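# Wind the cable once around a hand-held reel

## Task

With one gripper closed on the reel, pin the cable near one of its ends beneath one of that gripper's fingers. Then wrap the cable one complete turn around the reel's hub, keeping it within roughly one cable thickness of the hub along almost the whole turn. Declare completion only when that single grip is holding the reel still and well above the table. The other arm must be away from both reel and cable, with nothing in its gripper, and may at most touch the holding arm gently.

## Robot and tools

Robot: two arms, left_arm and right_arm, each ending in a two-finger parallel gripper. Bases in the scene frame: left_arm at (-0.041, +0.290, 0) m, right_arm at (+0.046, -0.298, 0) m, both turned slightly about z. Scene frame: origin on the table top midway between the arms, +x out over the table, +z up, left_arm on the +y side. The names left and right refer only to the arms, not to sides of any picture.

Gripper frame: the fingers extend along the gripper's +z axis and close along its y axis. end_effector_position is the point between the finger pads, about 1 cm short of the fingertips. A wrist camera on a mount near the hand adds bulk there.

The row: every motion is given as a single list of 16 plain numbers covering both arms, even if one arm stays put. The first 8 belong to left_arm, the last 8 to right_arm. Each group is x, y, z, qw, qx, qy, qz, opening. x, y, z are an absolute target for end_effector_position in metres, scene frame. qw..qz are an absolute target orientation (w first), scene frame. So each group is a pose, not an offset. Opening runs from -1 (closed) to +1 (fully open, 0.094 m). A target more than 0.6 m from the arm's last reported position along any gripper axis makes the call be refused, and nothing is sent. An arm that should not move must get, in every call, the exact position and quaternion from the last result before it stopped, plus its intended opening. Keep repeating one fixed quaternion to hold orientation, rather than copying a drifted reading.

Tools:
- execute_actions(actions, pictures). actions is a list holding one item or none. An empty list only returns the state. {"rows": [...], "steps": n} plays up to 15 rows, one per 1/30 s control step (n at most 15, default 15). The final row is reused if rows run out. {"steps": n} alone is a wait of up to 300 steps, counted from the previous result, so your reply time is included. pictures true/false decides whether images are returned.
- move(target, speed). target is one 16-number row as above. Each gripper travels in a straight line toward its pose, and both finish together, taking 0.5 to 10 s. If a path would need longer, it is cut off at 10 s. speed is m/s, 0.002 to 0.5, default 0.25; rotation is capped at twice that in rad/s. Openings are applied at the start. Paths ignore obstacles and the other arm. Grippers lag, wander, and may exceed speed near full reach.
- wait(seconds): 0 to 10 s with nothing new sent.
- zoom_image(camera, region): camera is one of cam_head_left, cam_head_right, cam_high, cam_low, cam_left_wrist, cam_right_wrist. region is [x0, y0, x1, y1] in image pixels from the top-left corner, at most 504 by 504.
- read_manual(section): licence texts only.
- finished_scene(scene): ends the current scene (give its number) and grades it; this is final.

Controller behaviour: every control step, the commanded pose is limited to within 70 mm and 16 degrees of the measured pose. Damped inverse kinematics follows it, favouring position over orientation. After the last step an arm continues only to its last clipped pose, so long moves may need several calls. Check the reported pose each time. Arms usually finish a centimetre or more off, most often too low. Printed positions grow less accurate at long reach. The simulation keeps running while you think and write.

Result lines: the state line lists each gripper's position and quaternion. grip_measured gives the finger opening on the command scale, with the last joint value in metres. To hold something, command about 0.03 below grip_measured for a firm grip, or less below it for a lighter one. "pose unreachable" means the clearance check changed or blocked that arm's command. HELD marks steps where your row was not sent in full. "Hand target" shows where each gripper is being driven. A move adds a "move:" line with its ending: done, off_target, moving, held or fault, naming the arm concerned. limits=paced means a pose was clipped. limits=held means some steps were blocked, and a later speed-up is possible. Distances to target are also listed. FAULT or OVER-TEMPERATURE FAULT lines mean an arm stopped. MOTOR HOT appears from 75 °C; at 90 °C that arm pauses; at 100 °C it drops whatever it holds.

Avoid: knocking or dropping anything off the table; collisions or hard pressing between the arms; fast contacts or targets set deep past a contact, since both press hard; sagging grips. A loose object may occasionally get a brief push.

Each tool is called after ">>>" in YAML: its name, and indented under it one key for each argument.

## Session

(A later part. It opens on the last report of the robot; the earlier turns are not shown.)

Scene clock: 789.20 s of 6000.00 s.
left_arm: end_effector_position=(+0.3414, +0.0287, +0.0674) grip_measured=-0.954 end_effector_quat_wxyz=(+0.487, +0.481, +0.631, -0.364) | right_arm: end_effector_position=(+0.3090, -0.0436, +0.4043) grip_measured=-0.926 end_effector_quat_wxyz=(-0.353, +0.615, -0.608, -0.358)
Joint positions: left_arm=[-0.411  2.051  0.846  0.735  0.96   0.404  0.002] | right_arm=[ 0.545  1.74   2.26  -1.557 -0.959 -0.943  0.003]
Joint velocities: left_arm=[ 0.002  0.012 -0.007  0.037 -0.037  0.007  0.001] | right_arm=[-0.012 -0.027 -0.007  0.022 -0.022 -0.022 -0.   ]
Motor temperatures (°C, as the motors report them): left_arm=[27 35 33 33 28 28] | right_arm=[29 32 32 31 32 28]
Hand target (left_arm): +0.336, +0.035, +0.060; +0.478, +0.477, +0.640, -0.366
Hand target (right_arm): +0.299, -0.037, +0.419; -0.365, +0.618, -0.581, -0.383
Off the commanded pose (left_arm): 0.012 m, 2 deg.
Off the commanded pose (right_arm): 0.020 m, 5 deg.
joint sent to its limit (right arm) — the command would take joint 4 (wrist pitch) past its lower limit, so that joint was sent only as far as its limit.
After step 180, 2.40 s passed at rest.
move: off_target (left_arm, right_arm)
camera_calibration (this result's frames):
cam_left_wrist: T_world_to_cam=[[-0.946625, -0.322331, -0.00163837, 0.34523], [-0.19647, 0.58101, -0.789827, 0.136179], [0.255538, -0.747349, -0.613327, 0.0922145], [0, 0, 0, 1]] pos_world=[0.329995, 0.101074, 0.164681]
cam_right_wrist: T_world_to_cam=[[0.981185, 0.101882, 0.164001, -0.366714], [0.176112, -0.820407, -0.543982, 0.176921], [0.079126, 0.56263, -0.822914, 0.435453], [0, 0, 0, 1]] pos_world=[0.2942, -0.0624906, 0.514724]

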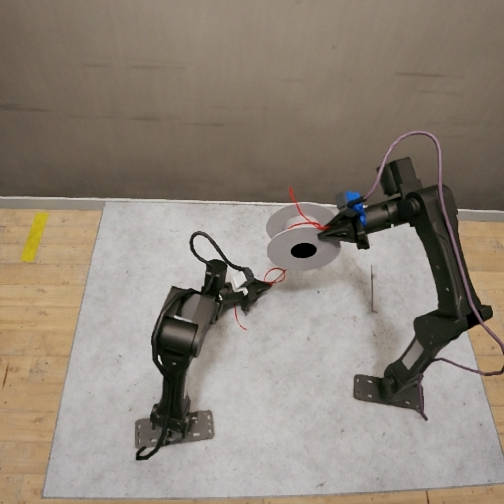

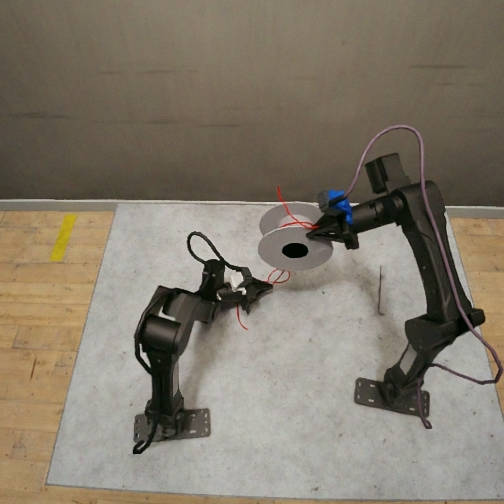

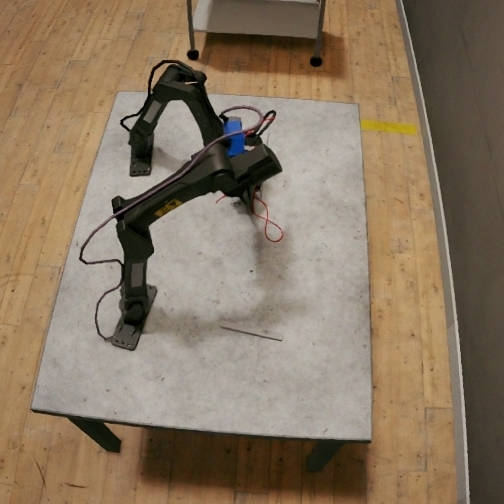

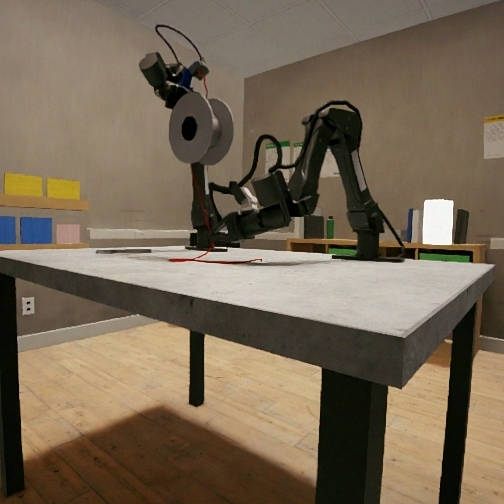

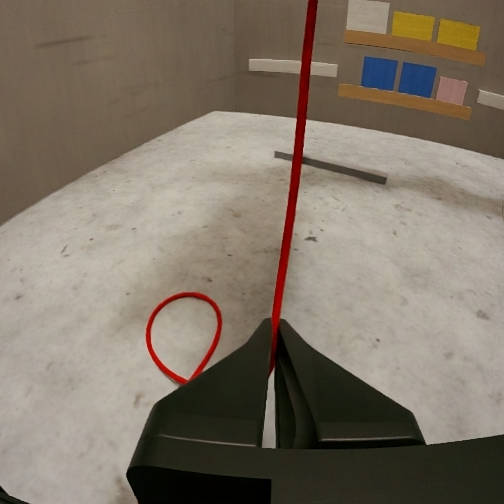

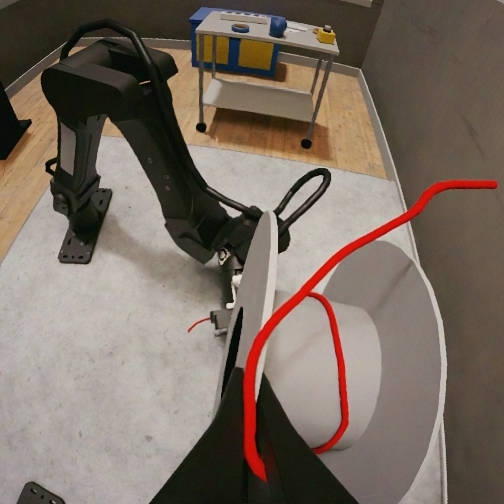

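>>> move:
  target: [0.33,0.085,0.075,0.47,0.47,0.63,-0.36,-1,0.3,-0.036,0.42,-0.355,0.624,-0.58,-0.385,-1]
  speed: 0.03

>>> move:
  target: [0.33,0.085,0.075,0.47,0.47,0.63,-0.36,0.5,0.3,-0.036,0.42,-0.355,0.624,-0.58,-0.385,-1]

>>> move:
  target: [0.29,0.22,0.12,0.47,0.47,0.63,-0.36,0.5,0.3,-0.036,0.42,-0.355,0.624,-0.58,-0.385,-1]
  speed: 0.1

>>> zoom_image:
  camera: "cam_low"
  region: [120,60,320,280]

Scene clock: 796.30 s of 6000.00 s.
left_arm: end_effector_position=(+0.3380, +0.0775, +0.0839) grip_measured=-0.954 end_effector_quat_wxyz=(+0.495, +0.488, +0.620, -0.363) | right_arm: end_effector_position=(+0.3098, -0.0409, +0.4017) grip_measured=-0.926 end_effector_quat_wxyz=(-0.348, +0.614, -0.608, -0.363)
Joint positions: left_arm=[-0.27   1.958  0.817  0.575  1.095  0.548  0.002] | right_arm=[ 0.55   1.75   2.26  -1.557 -0.964 -0.942  0.003]
Joint velocities: left_arm=[-0.007 -0.017  0.017 -0.066  0.037  0.066  0.   ] | right_arm=[-0.012  0.002  0.007 -0.081 -0.051 -0.022 -0.001]
Motor temperatures (°C, as the motors report them): left_arm=[27 36 33 33 28 28] | right_arm=[29 32 32 31 32 28]
Hand target (left_arm): +0.331, +0.085, +0.076; +0.479, +0.476, +0.640, -0.366
Hand target (right_arm): +0.299, -0.037, +0.419; -0.365, +0.618, -0.581, -0.384
Off the commanded pose (left_arm): 0.014 m, 3 deg.
Off the commanded pose (right_arm): 0.021 m, 4 deg.
joint sent to its limit (right arm) — the command would take joint 4 (wrist pitch) past its lower limit, so that joint was sent only as far as its limit.
move: off_target (left_arm, right_arm)
camera_calibration (this result's frames):
cam_left_wrist: T_world_to_cam=[[-0.950332, -0.310298, -0.0241487, 0.35991], [-0.168218, 0.577371, -0.798965, 0.111678], [0.26186, -0.75522, -0.600892, 0.137112], [0, 0, 0, 1]] pos_world=[0.324916, 0.150749, 0.180308]
cam_right_wrist: T_world_to_cam=[[0.982356, 0.108625, 0.152239, -0.362711], [0.175225, -0.819091, -0.546247, 0.178854], [0.0653619, 0.563285, -0.823673, 0.436356], [0, 0, 0, 1]] pos_world=[0.29645, -0.0598961, 0.512332]

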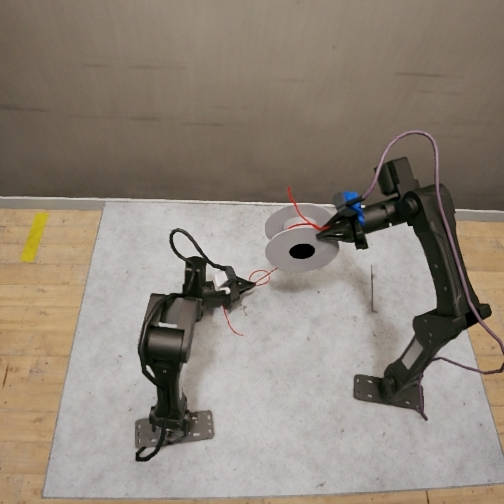

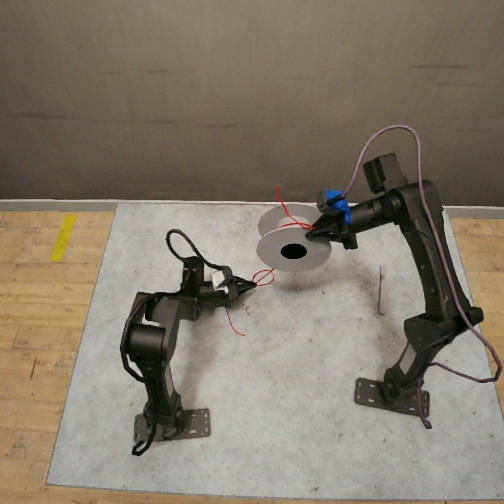

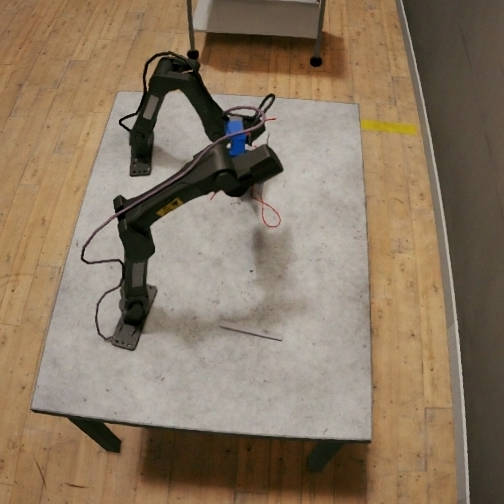

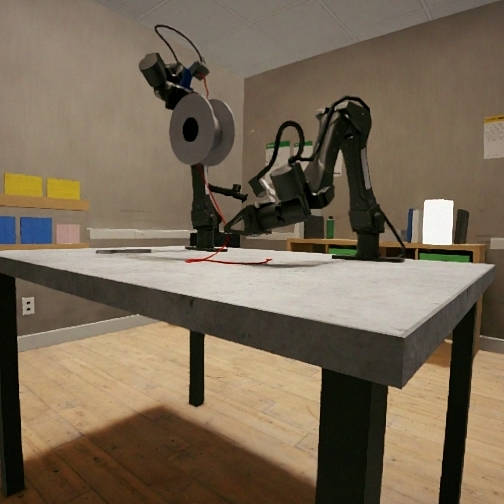

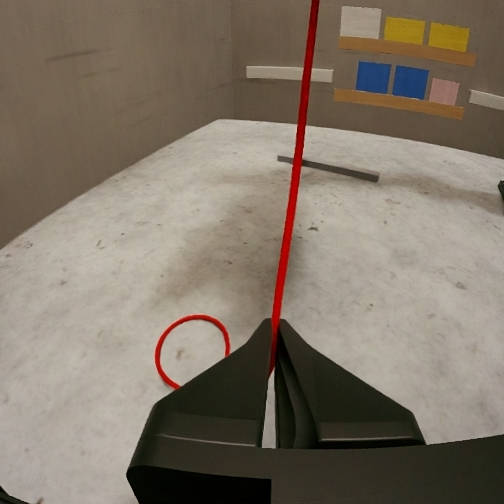

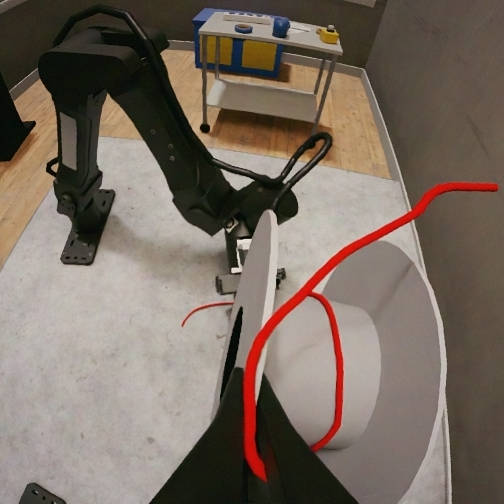

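Scene clock: 797.00 s of 6000.00 s.
left_arm: end_effector_position=(+0.3370, +0.0786, +0.0792) grip_measured=+0.497 end_effector_quat_wxyz=(+0.486, +0.484, +0.630, -0.364) | right_arm: end_effector_position=(+0.3100, -0.0411, +0.4014) grip_measured=-0.926 end_effector_quat_wxyz=(-0.348, +0.614, -0.608, -0.362)
Joint positions: left_arm=[-0.27   1.958  0.817  0.545  1.084  0.553  0.07 ] | right_arm=[ 0.55   1.75   2.26  -1.557 -0.962 -0.941  0.003]
Joint velocities: left_arm=[-0.022  0.007 -0.012 -0.022 -0.007 -0.022  0.001] | right_arm=[-0.007 -0.012 -0.007  0.022 -0.007  0.022  0.002]
Motor temperatures (°C, as the motors report them): left_arm=[27 36 33 33 28 28] | right_arm=[29 32 32 31 32 28]
Hand target (left_arm): +0.330, +0.085, +0.075; +0.478, +0.477, +0.640, -0.366
Hand target (right_arm): +0.299, -0.037, +0.419; -0.365, +0.618, -0.581, -0.383
Off the commanded pose (left_arm): 0.010 m, 2 deg.
Off the commanded pose (right_arm): 0.022 m, 4 deg.
joint sent to its limit (right arm) — the command would take joint 4 (wrist pitch) past its lower limit, so that joint was sent only as far as its limit.
move: off_target (right_arm)
camera_calibration (this result's frames):
cam_left_wrist: T_world_to_cam=[[-0.948243, -0.317514, -0.00450341, 0.357512], [-0.19208, 0.584817, -0.788096, 0.113745], [0.252865, -0.746441, -0.615536, 0.138798], [0, 0, 0, 1]] pos_world=[0.32576, 0.150599, 0.176687]
cam_right_wrist: T_world_to_cam=[[0.982515, 0.107413, 0.152074, -0.362917], [0.173997, -0.820378, -0.544707, 0.178233], [0.0662496, 0.561643, -0.824723, 0.43627], [0, 0, 0, 1]] pos_world=[0.296657, -0.0598275, 0.512077]

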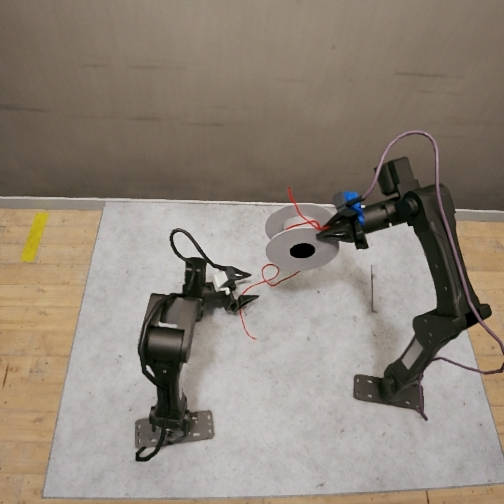

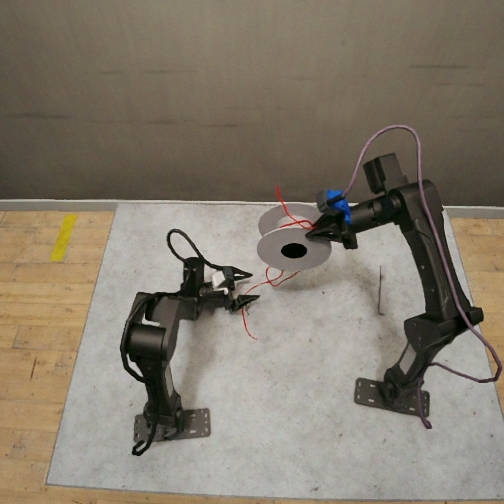

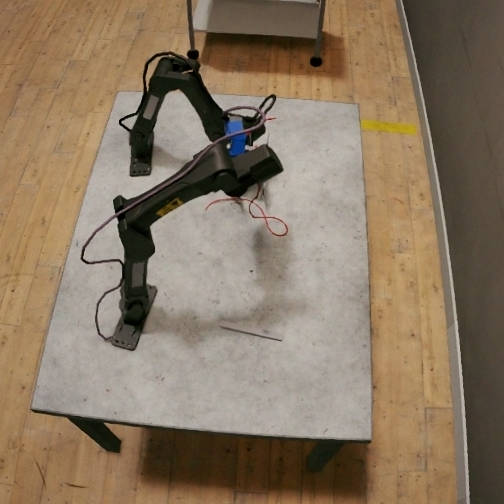

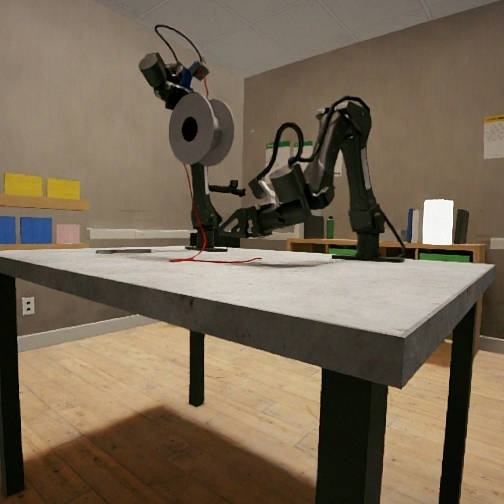

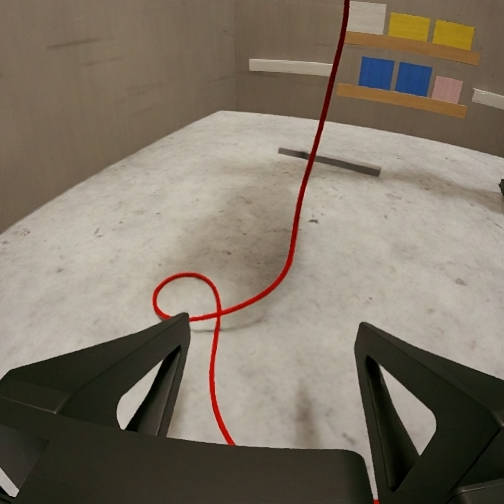

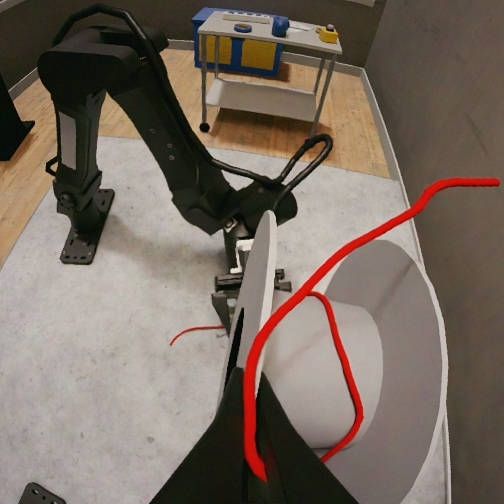

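Scene clock: 799.50 s of 6000.00 s.
left_arm: end_effector_position=(+0.2887, +0.2188, +0.1175) grip_measured=+0.497 end_effector_quat_wxyz=(+0.478, +0.475, +0.643, -0.363) | right_arm: end_effector_position=(+0.3098, -0.0410, +0.4016) grip_measured=-0.926 end_effector_quat_wxyz=(-0.348, +0.614, -0.608, -0.363)
Joint positions: left_arm=[ 0.186  1.844  1.035 -0.868  1.287  1.668  0.07 ] | right_arm=[ 0.55   1.75   2.26  -1.557 -0.963 -0.941  0.003]
Joint velocities: left_arm=[-0.007  0.002  0.012 -0.139 -0.007  0.125 -0.001] | right_arm=[-0.002 -0.002 -0.002 -0.051 -0.066  0.022 -0.001]
Motor temperatures (°C, as the motors report them): left_arm=[27 36 33 33 28 28] | right_arm=[29 32 32 31 32 28]
Hand target (left_arm): +0.294, +0.222, +0.122; +0.483, +0.473, +0.641, -0.363
Hand target (right_arm): +0.299, -0.037, +0.419; -0.365, +0.618, -0.581, -0.383
Off the commanded pose (left_arm): 0.003 m, 1 deg.
Off the commanded pose (right_arm): 0.021 m, 4 deg.
joint sent to its limit (right arm) — the command would take joint 4 (wrist pitch) past its lower limit, so that joint was sent only as far as its limit.
move: off_target (right_arm)
camera_calibration (this result's frames):
cam_left_wrist: T_world_to_cam=[[-0.941437, -0.336554, 0.0206698, 0.355639], [-0.227073, 0.587485, -0.776723, 0.0608146], [0.249266, -0.73593, -0.629503, 0.279622], [0, 0, 0, 1]] pos_world=[0.278921, 0.289746, 0.215908]
cam_right_wrist: T_world_to_cam=[[0.982504, 0.107976, 0.151748, -0.362644], [0.174369, -0.819571, -0.545801, 0.17881], [0.0654351, 0.562712, -0.824059, 0.43641], [0, 0, 0, 1]] pos_world=[0.296563, -0.0598685, 0.512253]

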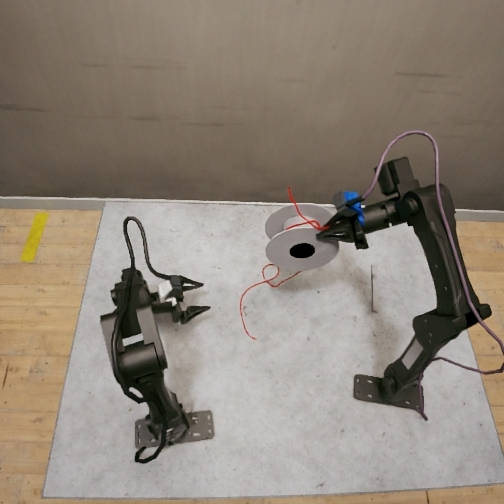

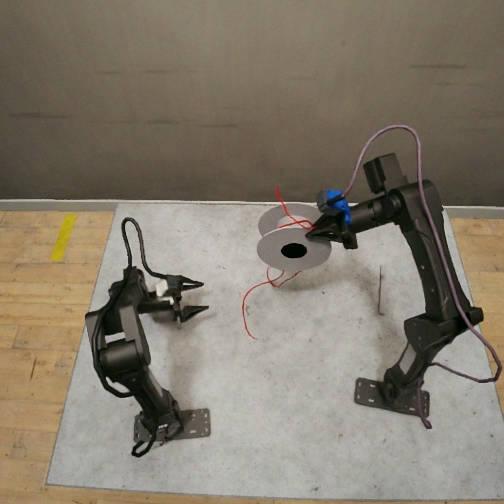

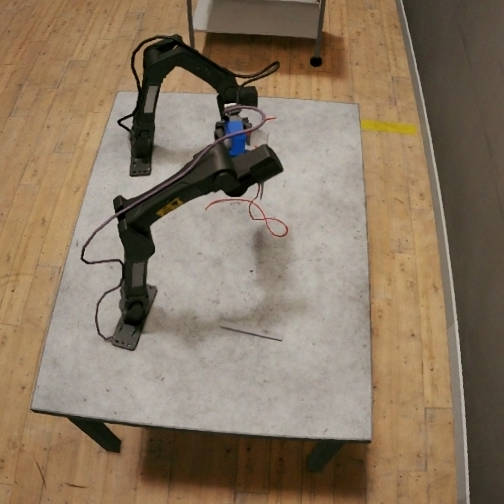

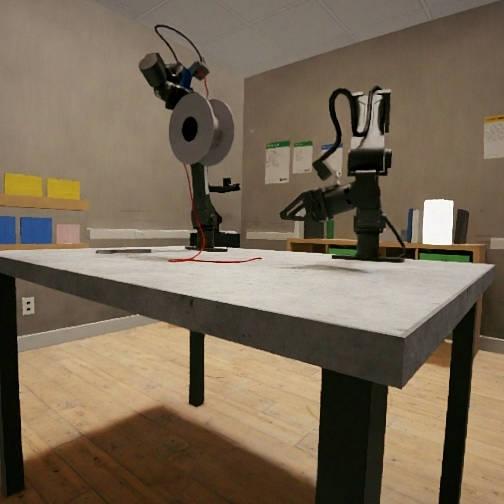

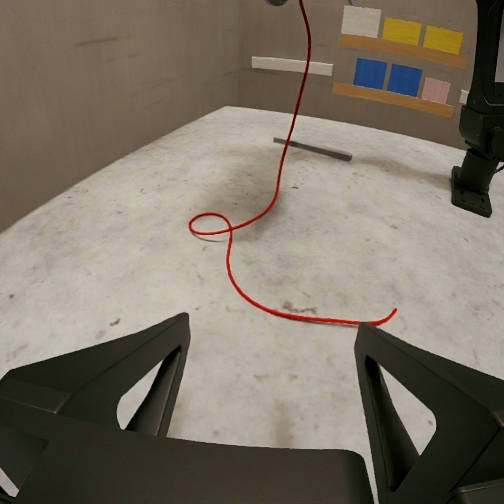

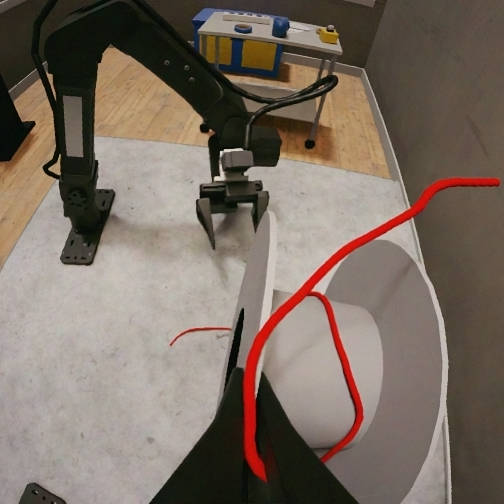

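Region (120, 60, 320, 280) of cam_low's 504x504 image, scaled by 2.291, with more detail than that image has; it fills the left 458 columns of this view, and the rest is white.

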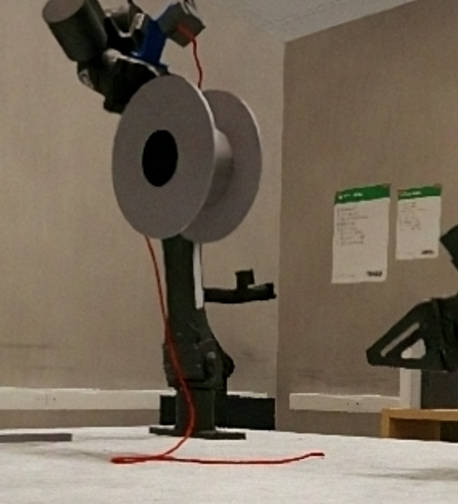

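>>> move:
  target: [0.33,0.17,0.2,0.6,0.6,0.4,-0.4,0.5,0.3,-0.036,0.42,-0.355,0.624,-0.58,-0.385,-1]
  speed: 0.15

Scene clock: 805.93 s of 6000.00 s.
left_arm: end_effector_position=(+0.3236, +0.1715, +0.1888) grip_measured=+0.497 end_effector_quat_wxyz=(+0.592, +0.558, +0.464, -0.352) | right_arm: end_effector_position=(+0.3098, -0.0410, +0.4016) grip_measured=-0.926 end_effector_quat_wxyz=(-0.348, +0.614, -0.608, -0.363)
Joint positions: left_arm=[ 0.036  1.96   1.331 -1.116  1.518  2.086  0.07 ] | right_arm=[ 0.55   1.75   2.26  -1.557 -0.963 -0.941  0.003]
Joint velocities: left_arm=[-0.002  0.027 -0.002  0.022  0.022 -0.007 -0.001] | right_arm=[-0.007  0.007  0.002 -0.066  0.037 -0.007  0.001]
Motor temperatures (°C, as the motors report them): left_arm=[27 35 33 32 29 28] | right_arm=[29 32 32 31 32 28]
Hand target (left_arm): +0.329, +0.169, +0.200; +0.606, +0.563, +0.445, -0.343
Hand target (right_arm): +0.299, -0.037, +0.419; -0.365, +0.618, -0.581, -0.383
Off the commanded pose (left_arm): 0.013 m, 10 deg.
Off the commanded pose (right_arm): 0.021 m, 4 deg.
joint sent to its limit (left arm) — the command would take joint 6 (wrist roll) past its upper limit, so that joint was sent only as far as its limit.
joint sent to its limit (right arm) — the command would take joint 4 (wrist pitch) past its lower limit, so that joint was sent only as far as its limit.
move: off_target (left_arm, right_arm)
camera_calibration (this result's frames):
cam_left_wrist: T_world_to_cam=[[-0.931541, -0.181429, -0.315142, 0.404688], [0.199793, 0.46875, -0.86044, 0.0499665], [0.303832, -0.864498, -0.400411, 0.242238], [0, 0, 0, 1]] pos_world=[0.293401, 0.259415, 0.267522]
cam_right_wrist: T_world_to_cam=[[0.982504, 0.107976, 0.151748, -0.362644], [0.174369, -0.819571, -0.545801, 0.17881], [0.0654351, 0.562712, -0.824059, 0.43641], [0, 0, 0, 1]] pos_world=[0.296563, -0.0598685, 0.512253]

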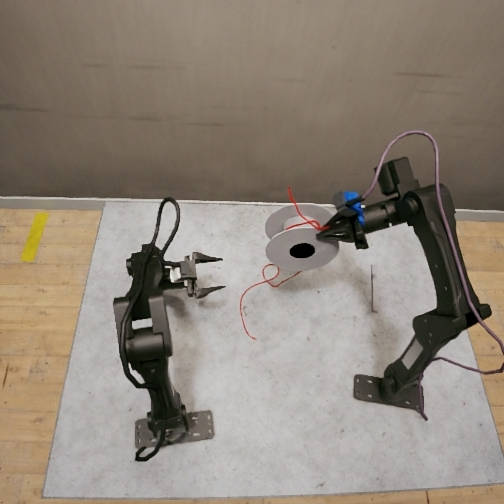

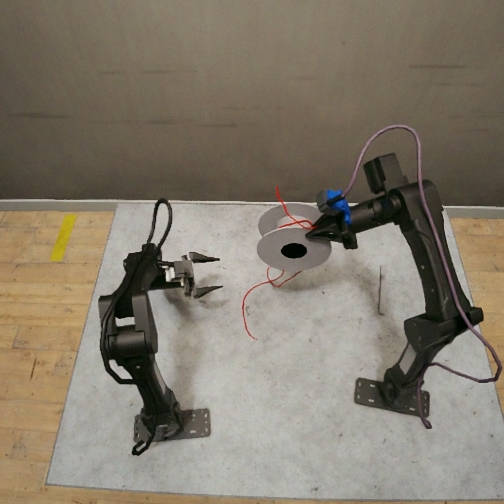

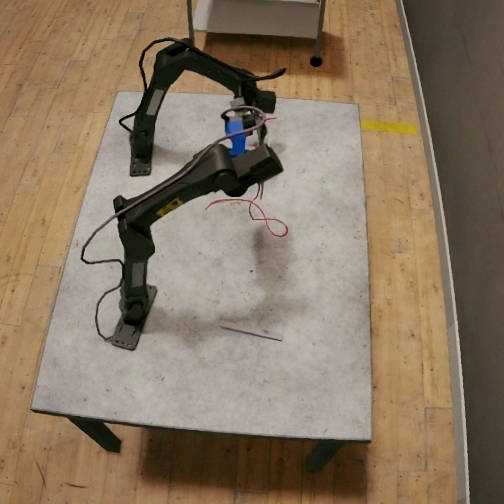

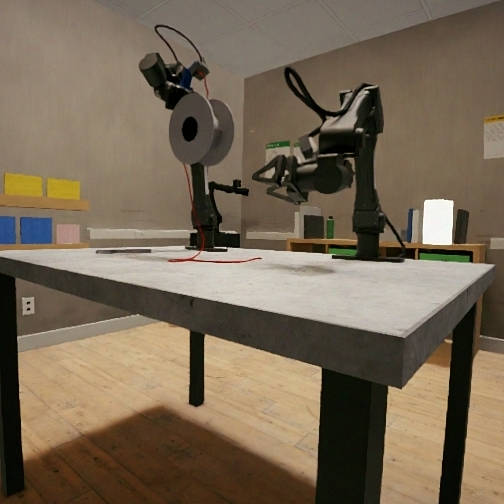

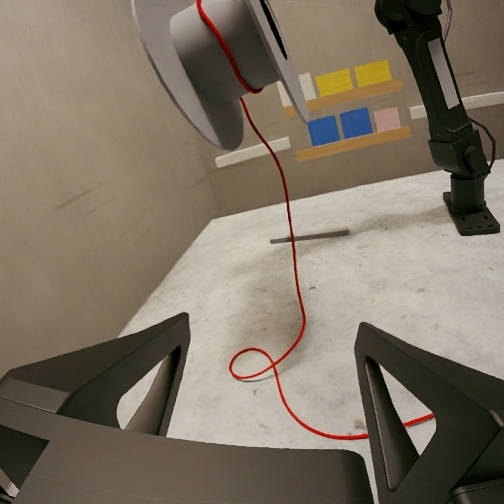

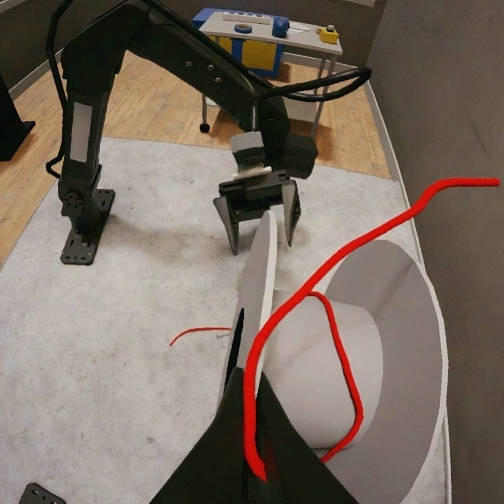

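>>> zoom_image:
  camera: "cam_head_left"
  region: [260,185,360,275]

>>> zoom_image:
  camera: "cam_high"
  region: [200,110,310,240]

Region (260, 185, 360, 275) of cam_head_left's 504x504 image, scaled by 5.040, with more detail than that image has; it fills the top 454 rows of this view, and the rest is white.

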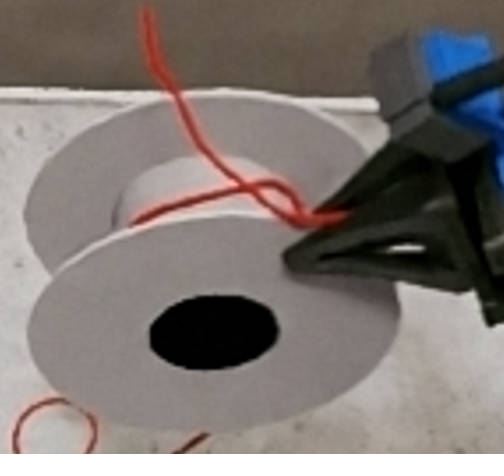

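Region (200, 110, 310, 240) of cam_high's 504x504 image, scaled by 3.877, with more detail than that image has; it fills the left 426 columns of this view, and the rest is white.

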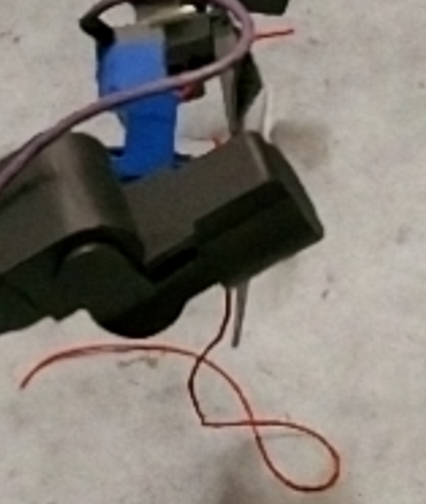

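>>> finished_scene:
  scene: 2

The scene is finished: the task was done.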